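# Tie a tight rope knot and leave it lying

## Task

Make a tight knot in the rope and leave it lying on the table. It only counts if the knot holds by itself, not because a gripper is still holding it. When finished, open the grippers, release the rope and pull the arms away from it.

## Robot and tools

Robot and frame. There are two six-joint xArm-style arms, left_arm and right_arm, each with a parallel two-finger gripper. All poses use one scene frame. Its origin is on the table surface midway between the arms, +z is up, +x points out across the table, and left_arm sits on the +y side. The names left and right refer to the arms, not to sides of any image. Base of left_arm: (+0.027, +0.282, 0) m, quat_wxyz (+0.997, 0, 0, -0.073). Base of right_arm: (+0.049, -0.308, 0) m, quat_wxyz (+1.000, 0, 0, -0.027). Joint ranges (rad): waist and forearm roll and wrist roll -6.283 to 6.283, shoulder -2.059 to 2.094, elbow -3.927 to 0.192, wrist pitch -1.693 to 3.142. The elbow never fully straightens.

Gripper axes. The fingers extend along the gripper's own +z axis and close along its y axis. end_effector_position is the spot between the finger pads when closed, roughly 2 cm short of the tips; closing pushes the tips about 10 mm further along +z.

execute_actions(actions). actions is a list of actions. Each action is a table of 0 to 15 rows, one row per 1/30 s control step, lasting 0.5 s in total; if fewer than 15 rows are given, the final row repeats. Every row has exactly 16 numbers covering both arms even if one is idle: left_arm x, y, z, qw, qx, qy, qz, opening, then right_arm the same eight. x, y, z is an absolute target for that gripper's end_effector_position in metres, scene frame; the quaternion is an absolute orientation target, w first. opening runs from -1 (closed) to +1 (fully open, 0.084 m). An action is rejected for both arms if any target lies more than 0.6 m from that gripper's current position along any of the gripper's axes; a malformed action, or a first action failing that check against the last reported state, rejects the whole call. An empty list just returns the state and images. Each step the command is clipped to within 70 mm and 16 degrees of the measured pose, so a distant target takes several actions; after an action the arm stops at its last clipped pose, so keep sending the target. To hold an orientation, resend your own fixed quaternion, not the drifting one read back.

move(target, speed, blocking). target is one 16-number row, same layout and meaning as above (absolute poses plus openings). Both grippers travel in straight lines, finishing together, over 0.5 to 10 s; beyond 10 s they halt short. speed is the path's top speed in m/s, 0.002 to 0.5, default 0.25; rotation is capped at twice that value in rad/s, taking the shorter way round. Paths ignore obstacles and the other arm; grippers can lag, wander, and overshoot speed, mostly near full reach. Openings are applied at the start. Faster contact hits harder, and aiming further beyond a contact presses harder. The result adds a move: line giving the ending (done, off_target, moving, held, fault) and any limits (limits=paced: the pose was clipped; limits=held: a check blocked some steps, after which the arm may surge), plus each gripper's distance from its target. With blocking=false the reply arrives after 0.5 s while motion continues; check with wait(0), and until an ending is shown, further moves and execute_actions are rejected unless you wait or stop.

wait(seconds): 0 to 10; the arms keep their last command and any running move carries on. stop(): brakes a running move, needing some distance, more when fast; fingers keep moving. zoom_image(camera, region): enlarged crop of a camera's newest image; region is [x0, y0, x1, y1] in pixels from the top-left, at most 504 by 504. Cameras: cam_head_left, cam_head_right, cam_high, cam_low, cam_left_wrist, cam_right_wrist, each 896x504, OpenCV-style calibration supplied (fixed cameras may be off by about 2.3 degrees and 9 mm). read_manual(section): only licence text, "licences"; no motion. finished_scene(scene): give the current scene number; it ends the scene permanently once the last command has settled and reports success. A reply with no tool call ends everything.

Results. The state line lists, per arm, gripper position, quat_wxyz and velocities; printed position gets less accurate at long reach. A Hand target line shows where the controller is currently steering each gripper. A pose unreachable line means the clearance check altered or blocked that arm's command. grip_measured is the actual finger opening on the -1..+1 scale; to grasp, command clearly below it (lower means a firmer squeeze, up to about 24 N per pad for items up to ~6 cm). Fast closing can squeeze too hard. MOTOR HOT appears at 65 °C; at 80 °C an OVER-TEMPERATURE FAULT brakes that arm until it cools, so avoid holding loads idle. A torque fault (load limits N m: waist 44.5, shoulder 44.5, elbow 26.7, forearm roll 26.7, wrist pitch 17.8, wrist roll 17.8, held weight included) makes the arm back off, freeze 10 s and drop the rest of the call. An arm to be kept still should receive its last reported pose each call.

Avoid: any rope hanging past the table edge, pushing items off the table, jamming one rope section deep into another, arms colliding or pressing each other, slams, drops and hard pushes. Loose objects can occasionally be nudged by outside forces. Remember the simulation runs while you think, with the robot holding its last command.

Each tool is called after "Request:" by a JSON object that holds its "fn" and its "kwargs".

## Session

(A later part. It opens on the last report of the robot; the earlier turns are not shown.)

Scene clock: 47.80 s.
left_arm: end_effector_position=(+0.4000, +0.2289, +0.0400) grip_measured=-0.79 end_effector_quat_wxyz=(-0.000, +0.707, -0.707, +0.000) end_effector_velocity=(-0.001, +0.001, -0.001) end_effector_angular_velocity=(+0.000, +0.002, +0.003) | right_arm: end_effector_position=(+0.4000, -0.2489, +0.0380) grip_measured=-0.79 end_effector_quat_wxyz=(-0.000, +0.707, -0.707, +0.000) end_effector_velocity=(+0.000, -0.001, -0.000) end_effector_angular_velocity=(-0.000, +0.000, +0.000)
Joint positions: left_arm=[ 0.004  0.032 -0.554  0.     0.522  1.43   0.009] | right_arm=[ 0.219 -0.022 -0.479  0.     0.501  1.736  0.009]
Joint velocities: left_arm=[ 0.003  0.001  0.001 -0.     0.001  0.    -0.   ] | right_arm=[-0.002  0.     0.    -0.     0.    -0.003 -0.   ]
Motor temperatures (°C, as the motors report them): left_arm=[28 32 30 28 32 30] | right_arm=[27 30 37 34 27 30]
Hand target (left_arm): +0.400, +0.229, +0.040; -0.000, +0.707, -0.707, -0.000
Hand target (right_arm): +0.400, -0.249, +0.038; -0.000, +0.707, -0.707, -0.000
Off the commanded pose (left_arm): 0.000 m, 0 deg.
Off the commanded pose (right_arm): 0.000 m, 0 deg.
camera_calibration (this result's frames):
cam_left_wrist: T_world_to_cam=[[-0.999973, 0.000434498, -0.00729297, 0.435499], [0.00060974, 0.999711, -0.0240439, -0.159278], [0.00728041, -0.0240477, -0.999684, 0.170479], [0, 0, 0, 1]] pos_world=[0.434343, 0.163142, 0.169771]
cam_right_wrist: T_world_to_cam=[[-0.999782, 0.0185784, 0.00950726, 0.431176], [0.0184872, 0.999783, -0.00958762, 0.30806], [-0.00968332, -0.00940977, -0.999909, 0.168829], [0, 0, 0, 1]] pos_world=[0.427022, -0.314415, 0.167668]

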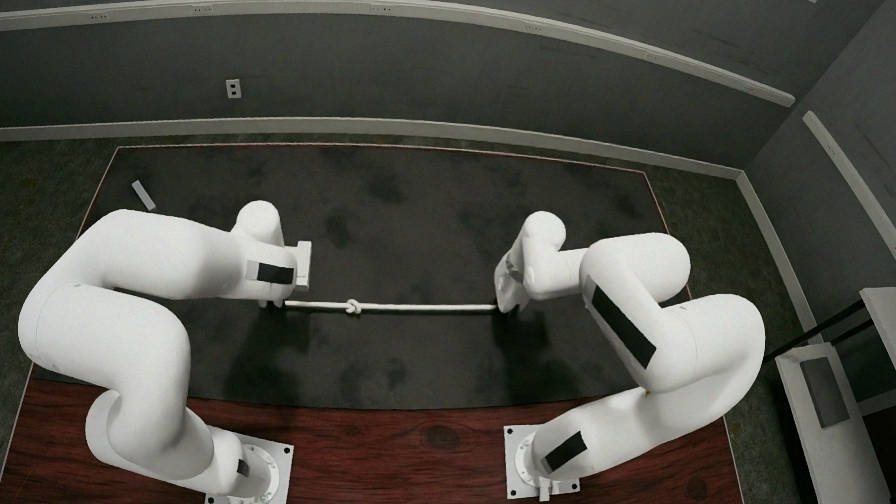

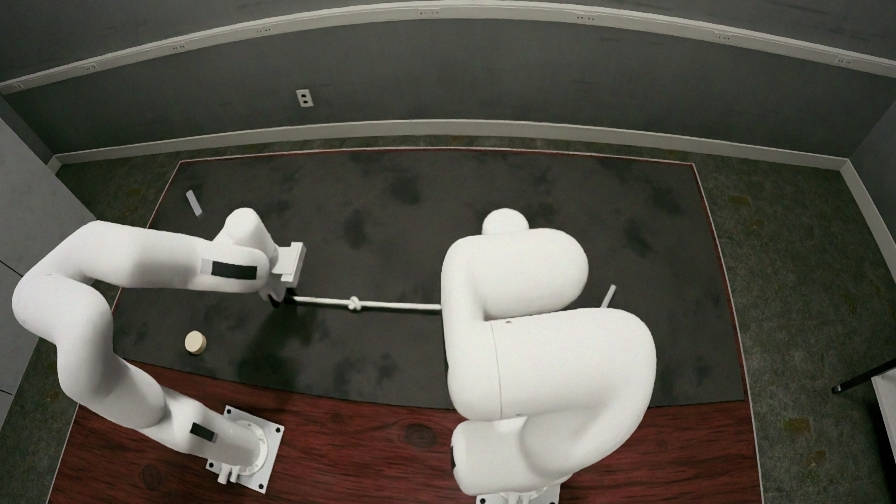

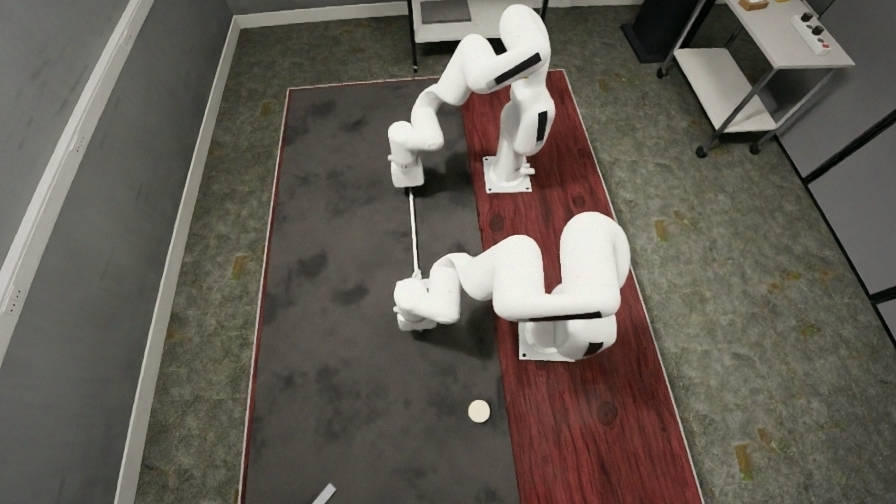

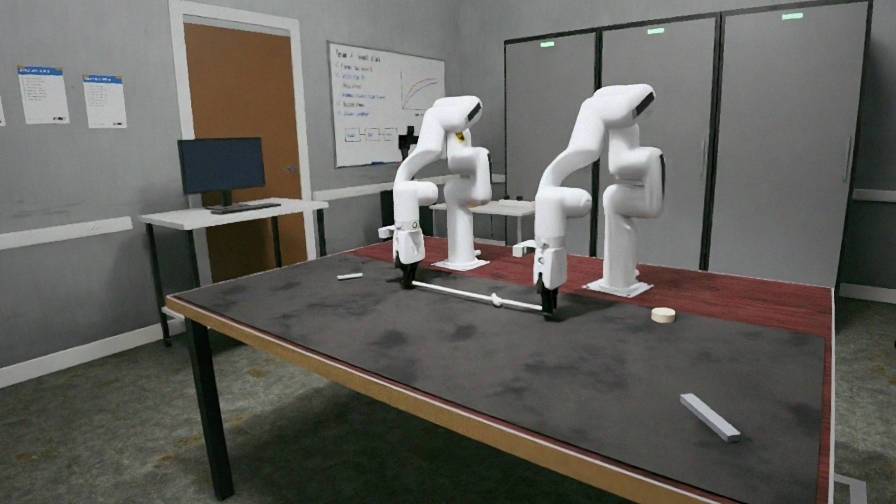

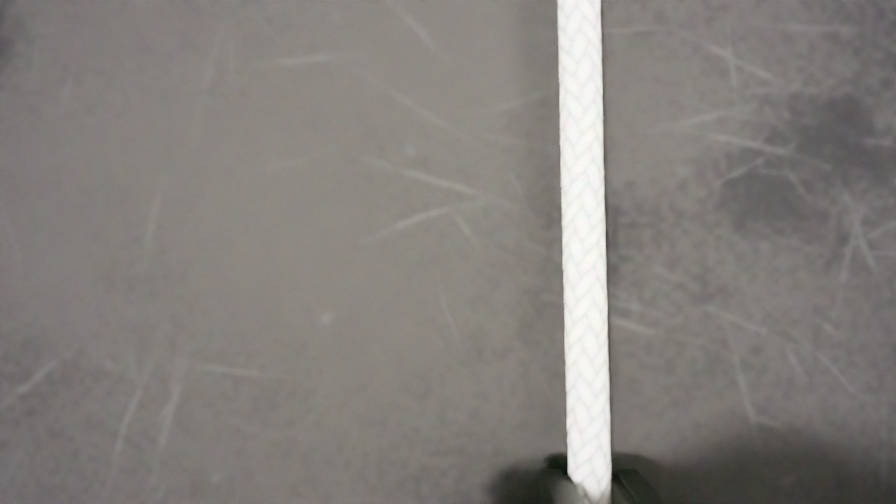

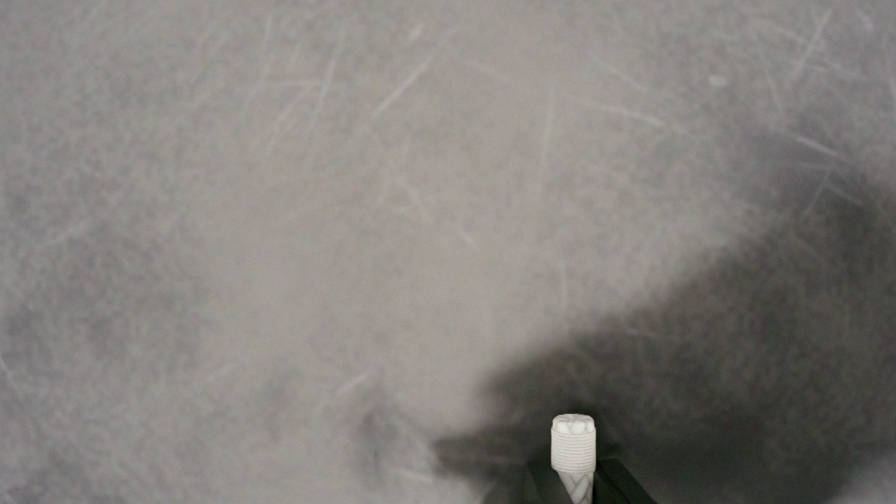

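Request:
{"fn": "execute_actions", "kwargs": {"actions": [[[0.40,0.229,0.039,0,0.7071,-0.7071,0,-0.9, 0.40,-0.249,0.037,0,0.7071,-0.7071,0,-0.9],[0.40,0.2288,0.0375,0,0.7071,-0.7071,0,-0.9, 0.40,-0.2488,0.0355,0,0.7071,-0.7071,0,-0.9],[0.40,0.2286,0.036,0,0.7071,-0.7071,0,-0.9, 0.40,-0.2486,0.034,0,0.7071,-0.7071,0,-0.9],[0.40,0.2284,0.0345,0,0.7071,-0.7071,0,-0.9, 0.40,-0.2484,0.0325,0,0.7071,-0.7071,0,-0.9],[0.40,0.2282,0.033,0,0.7071,-0.7071,0,-0.9, 0.40,-0.2482,0.031,0,0.7071,-0.7071,0,-0.9],[0.40,0.228,0.0315,0,0.7071,-0.7071,0,-0.9, 0.40,-0.248,0.0295,0,0.7071,-0.7071,0,-0.9],[0.40,0.2278,0.030,0,0.7071,-0.7071,0,-0.9, 0.40,-0.2478,0.028,0,0.7071,-0.7071,0,-0.9],[0.40,0.2276,0.0285,0,0.7071,-0.7071,0,-0.9, 0.40,-0.2476,0.0265,0,0.7071,-0.7071,0,-0.9],[0.40,0.2275,0.0275,0,0.7071,-0.7071,0,-0.9, 0.40,-0.2475,0.0255,0,0.7071,-0.7071,0,-0.9],[0.40,0.2275,0.027,0,0.7071,-0.7071,0,-0.9, 0.40,-0.2475,0.025,0,0.7071,-0.7071,0,-0.9],[0.40,0.2275,0.027,0,0.7071,-0.7071,0,-0.9, 0.40,-0.2475,0.025,0,0.7071,-0.7071,0,-0.9],[0.40,0.2275,0.027,0,0.7071,-0.7071,0,-0.9, 0.40,-0.2475,0.025,0,0.7071,-0.7071,0,-0.9],[0.40,0.2275,0.027,0,0.7071,-0.7071,0,-0.9, 0.40,-0.2475,0.025,0,0.7071,-0.7071,0,-0.9],[0.40,0.2275,0.027,0,0.7071,-0.7071,0,-0.8, 0.40,-0.2475,0.025,0,0.7071,-0.7071,0,-0.8],[0.40,0.2275,0.027,0,0.7071,-0.7071,0,-0.7, 0.40,-0.2475,0.025,0,0.7071,-0.7071,0,-0.7]],[[0.40,0.2275,0.027,0,0.7071,-0.7071,0,-0.6, 0.40,-0.2475,0.025,0,0.7071,-0.7071,0,-0.6],[0.40,0.2275,0.027,0,0.7071,-0.7071,0,-0.5, 0.40,-0.2475,0.025,0,0.7071,-0.7071,0,-0.5],[0.40,0.2275,0.027,0,0.7071,-0.7071,0,-0.4, 0.40,-0.2475,0.025,0,0.7071,-0.7071,0,-0.4],[0.40,0.2275,0.027,0,0.7071,-0.7071,0,-0.3, 0.40,-0.2475,0.025,0,0.7071,-0.7071,0,-0.3],[0.40,0.2275,0.027,0,0.7071,-0.7071,0,-0.3, 0.40,-0.2475,0.025,0,0.7071,-0.7071,0,-0.3],[0.40,0.2275,0.027,0,0.7071,-0.7071,0,-0.3, 0.40,-0.2475,0.025,0,0.7071,-0.7071,0,-0.3],[0.40,0.2275,0.029,0,0.7071,-0.7071,0,-0.3, 0.40,-0.2475,0.027,0,0.7071,-0.7071,0,-0.3],[0.40,0.2275,0.032,0,0.7071,-0.7071,0,-0.3, 0.40,-0.2475,0.030,0,0.7071,-0.7071,0,-0.3],[0.40,0.2275,0.036,0,0.7071,-0.7071,0,-0.3, 0.40,-0.2475,0.034,0,0.7071,-0.7071,0,-0.3],[0.40,0.2275,0.041,0,0.7071,-0.7071,0,-0.3, 0.40,-0.2475,0.039,0,0.7071,-0.7071,0,-0.3],[0.40,0.2275,0.047,0,0.7071,-0.7071,0,-0.3, 0.40,-0.2475,0.045,0,0.7071,-0.7071,0,-0.3],[0.40,0.2275,0.053,0,0.7071,-0.7071,0,-0.3, 0.40,-0.2475,0.051,0,0.7071,-0.7071,0,-0.3],[0.40,0.2275,0.059,0,0.7071,-0.7071,0,-0.3, 0.40,-0.2475,0.057,0,0.7071,-0.7071,0,-0.3],[0.40,0.2275,0.065,0,0.7071,-0.7071,0,-0.3, 0.40,-0.2475,0.063,0,0.7071,-0.7071,0,-0.3],[0.40,0.2275,0.070,0,0.7071,-0.7071,0,-0.3, 0.40,-0.2475,0.068,0,0.7071,-0.7071,0,-0.3]]]}}

Request:
{"fn": "move", "kwargs": {"target": [0.33,0.26,0.22,0,0.7071,-0.7071,0,-0.3, 0.33,-0.30,0.22,0,0.7071,-0.7071,0,-0.3], "speed": 0.3}}

Request:
{"fn": "zoom_image", "kwargs": {"camera": "cam_head_left", "region": [300, 270, 420, 340]}}

Scene clock: 49.33 s.
left_arm: end_effector_position=(+0.4005, +0.2274, +0.0498) grip_measured=-0.32 end_effector_quat_wxyz=(-0.000, +0.707, -0.707, +0.000) end_effector_velocity=(+0.010, -0.001, +0.154) end_effector_angular_velocity=(-0.005, -0.028, -0.001) | right_arm: end_effector_position=(+0.4007, -0.2474, +0.0474) grip_measured=-0.32 end_effector_quat_wxyz=(-0.000, +0.707, -0.707, +0.000) end_effector_velocity=(+0.013, +0.002, +0.153) end_effector_angular_velocity=(+0.005, -0.034, +0.002)
Joint positions: left_arm=[ 0.     0.004 -0.559 -0.     0.555  1.426  0.03 ] | right_arm=[ 0.223 -0.05  -0.485 -0.     0.534  1.741  0.03 ]
Joint velocities: left_arm=[ 0.001 -0.444 -0.074 -0.001  0.49   0.002  0.   ] | right_arm=[ 0.    -0.47  -0.077 -0.001  0.513 -0.001  0.   ]
Motor temperatures (°C, as the motors report them): left_arm=[28 32 30 28 32 30] | right_arm=[27 30 37 34 27 30]
Hand target (left_arm): +0.401, +0.227, +0.068; -0.000, +0.707, -0.707, +0.001
Hand target (right_arm): +0.401, -0.247, +0.066; -0.001, +0.707, -0.707, +0.001
Off the commanded pose (left_arm): 0.020 m, 0 deg.
Off the commanded pose (right_arm): 0.021 m, 0 deg.
camera_calibration (this result's frames):
cam_left_wrist: T_world_to_cam=[[-0.999967, 0.00035631, -0.00811944, 0.436107], [0.000553351, 0.999705, -0.0242785, -0.157523], [0.00810839, -0.0242822, -0.999672, 0.179911], [0, 0, 0, 1]] pos_world=[0.434721, 0.161689, 0.179568]
cam_right_wrist: T_world_to_cam=[[-0.999788, 0.01875, 0.00855089, 0.431859], [0.0186686, 0.999781, -0.00950363, 0.306586], [-0.00872721, -0.00934198, -0.999918, 0.177868], [0, 0, 0, 1]] pos_world=[0.427596, -0.312955, 0.177075]

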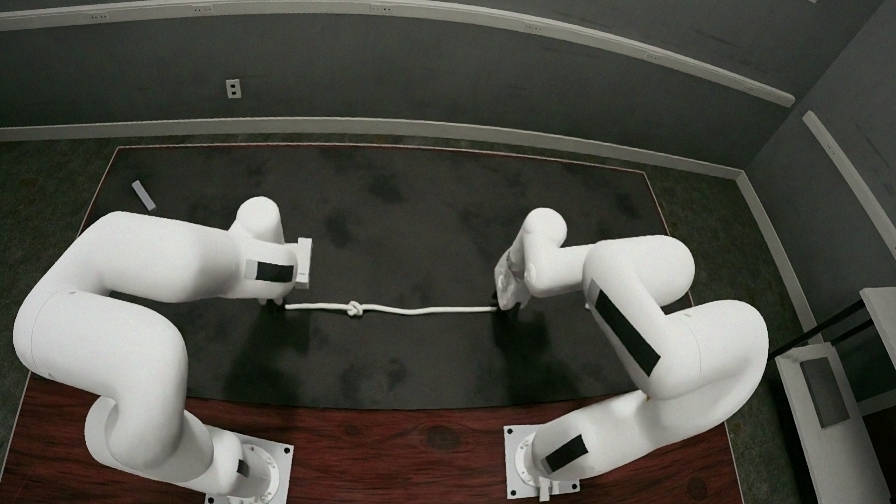

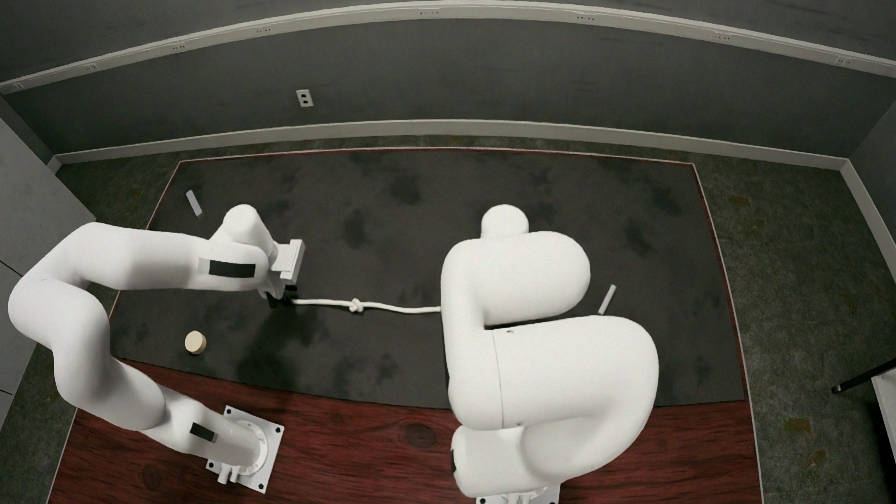

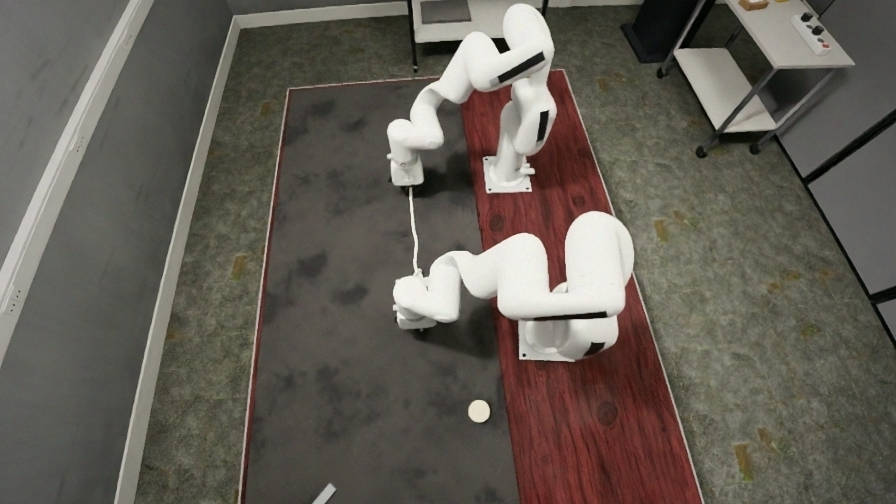

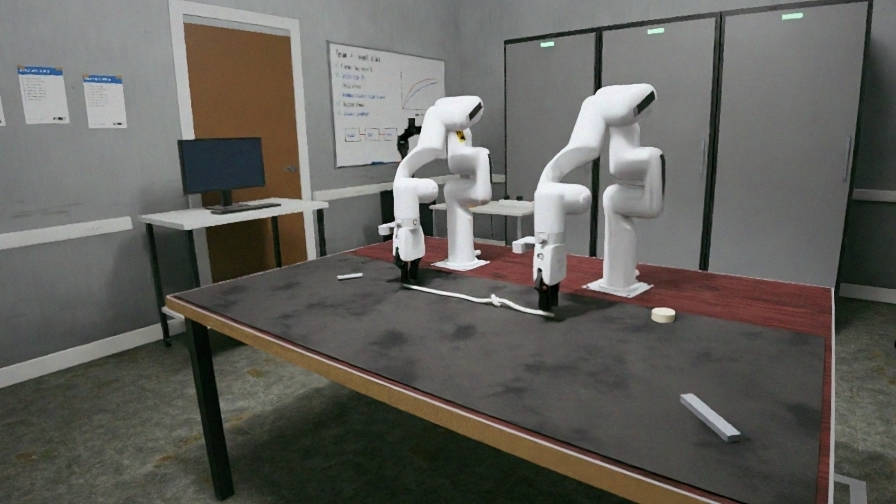

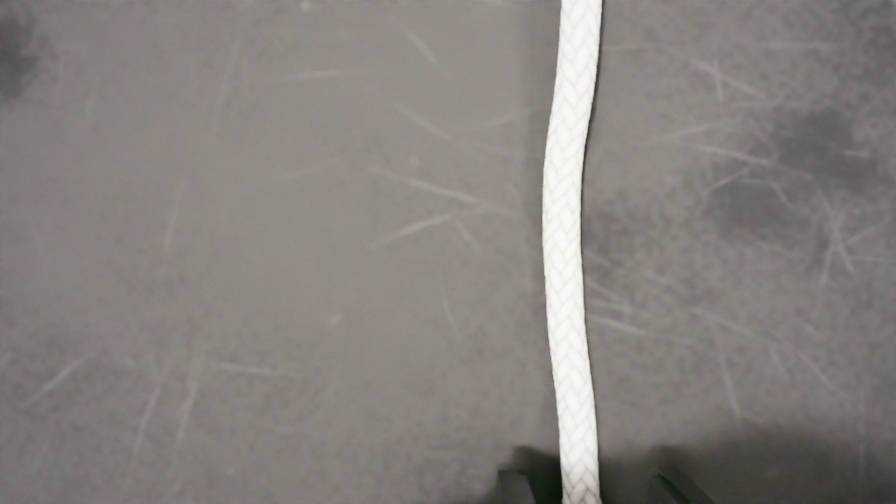

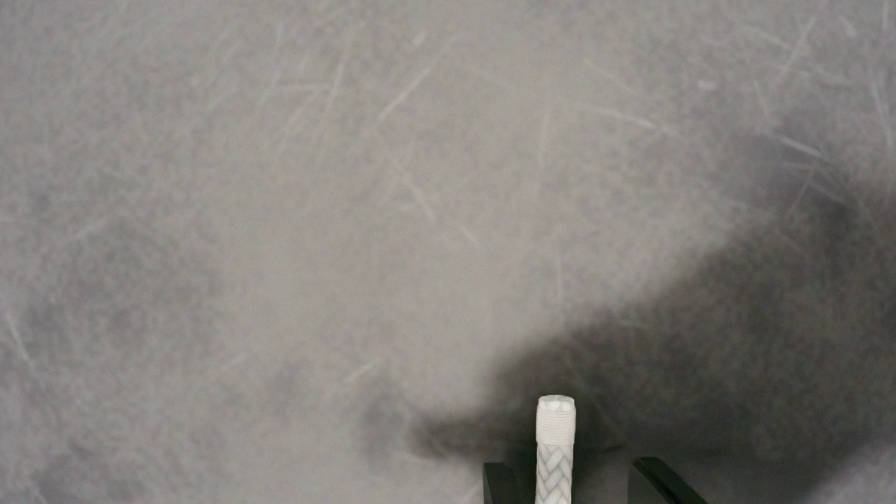

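Scene clock: 50.67 s.
left_arm: end_effector_position=(+0.3294, +0.2598, +0.2196) grip_measured=-0.32 end_effector_quat_wxyz=(+0.000, +0.707, -0.707, -0.000) end_effector_velocity=(-0.000, +0.001, +0.002) end_effector_angular_velocity=(+0.000, -0.003, -0.000) | right_arm: end_effector_position=(+0.3307, -0.2997, +0.2193) grip_measured=-0.32 end_effector_quat_wxyz=(+0.000, +0.707, -0.707, -0.000) end_effector_velocity=(-0.001, -0.000, +0.003) end_effector_angular_velocity=(-0.000, -0.003, +0.001)
Joint positions: left_arm=[ 0.073 -0.609 -0.568 -0.001  1.178  1.5    0.03 ] | right_arm=[ 0.082 -0.698 -0.512 -0.     1.211  1.599  0.03 ]
Joint velocities: left_arm=[ 0.002 -0.005 -0.003  0.001  0.006  0.002  0.   ] | right_arm=[-0.001 -0.008 -0.003 -0.     0.007 -0.002  0.   ]
Motor temperatures (°C, as the motors report them): left_arm=[28 31 30 28 32 30] | right_arm=[27 30 37 34 27 30]
Hand target (left_arm): +0.329, +0.260, +0.220; +0.000, +0.707, -0.707, +0.000
Hand target (right_arm): +0.331, -0.300, +0.220; +0.000, +0.707, -0.707, -0.000
Off the commanded pose (left_arm): 0.001 m, 0 deg.
Off the commanded pose (right_arm): 0.001 m, 0 deg.
move: done
camera_calibration (this result's frames):
cam_left_wrist: T_world_to_cam=[[-0.999978, 0.00118737, -0.00645068, 0.36583], [0.00134537, 0.999698, -0.0245436, -0.185933], [0.00641959, -0.0245518, -0.999678, 0.35167], [0, 0, 0, 1]] pos_world=[0.363815, 0.194077, 0.349353]
cam_right_wrist: T_world_to_cam=[[-0.999761, 0.0191163, 0.0106298, 0.360989], [0.0190133, 0.999772, -0.00970724, 0.361713], [-0.010813, -0.00950281, -0.999896, 0.349295], [0, 0, 0, 1]] pos_world=[0.357802, -0.365212, 0.348933]

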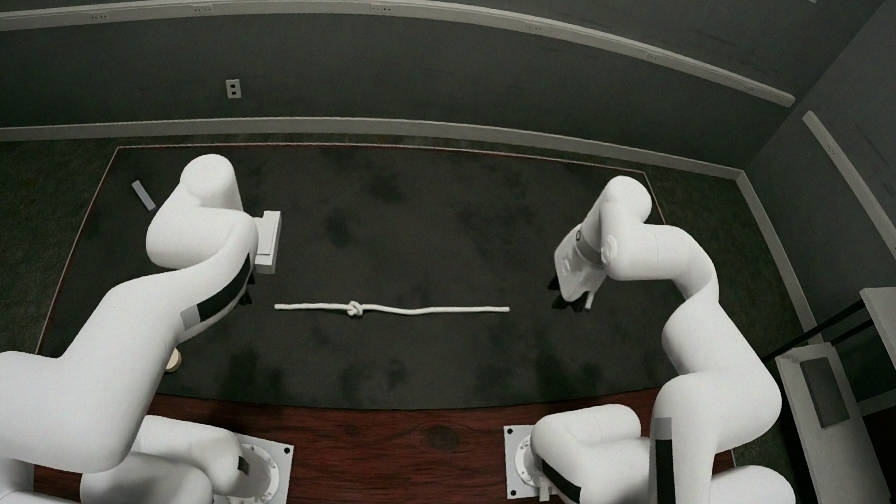

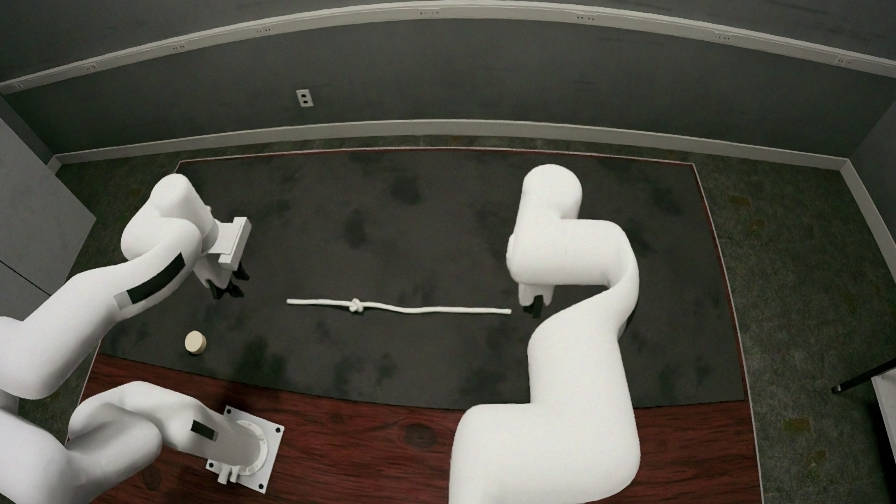

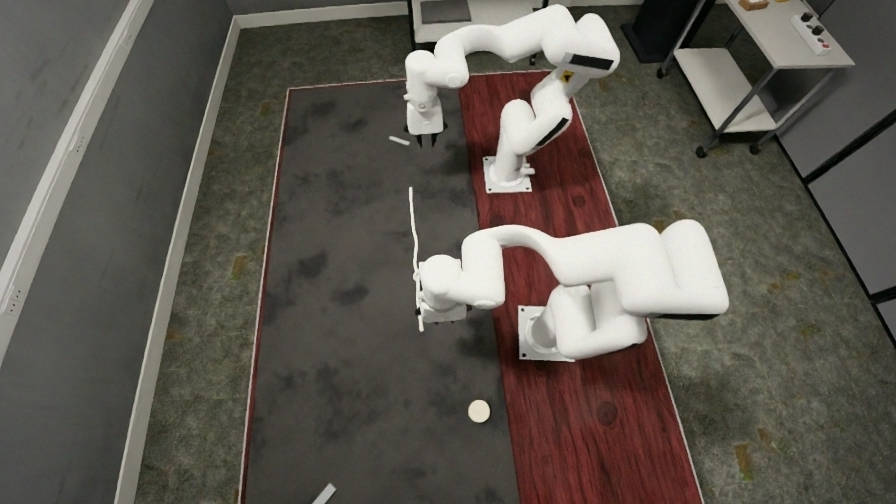

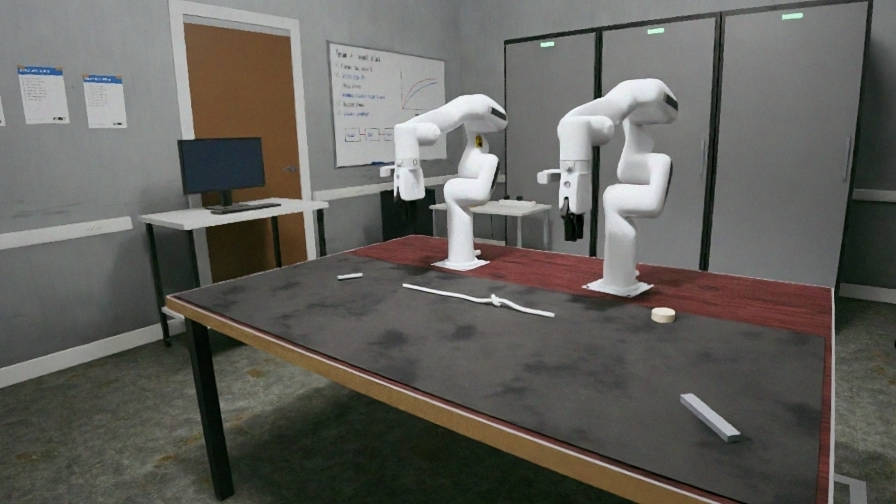

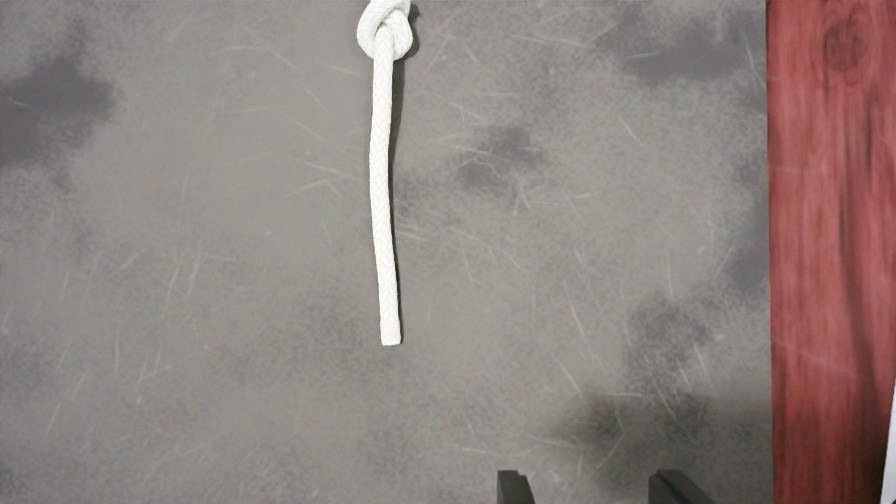

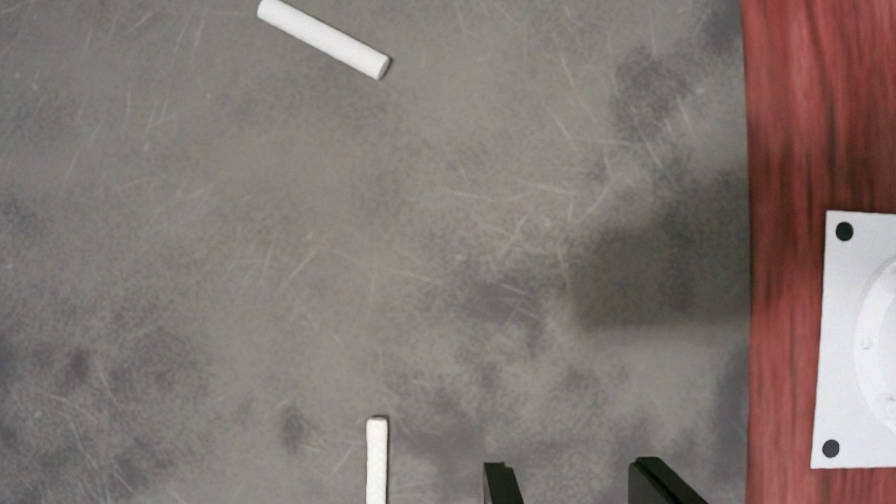

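Region (300, 270, 420, 340) of cam_head_left's 896x504 image, scaled by 4.200, with more detail than that image has; it fills the top 294 rows of this view, and the rest is white.

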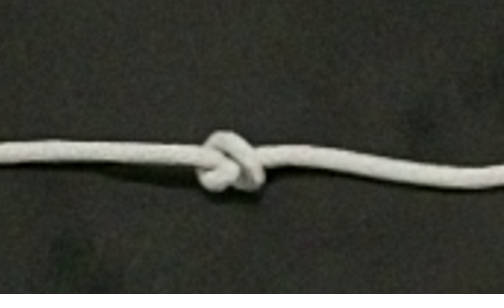

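The knot held after release, and both arms are clear.

Request:
{"fn": "finished_scene", "kwargs": {"scene": 1}}

The scene is finished: the task was done.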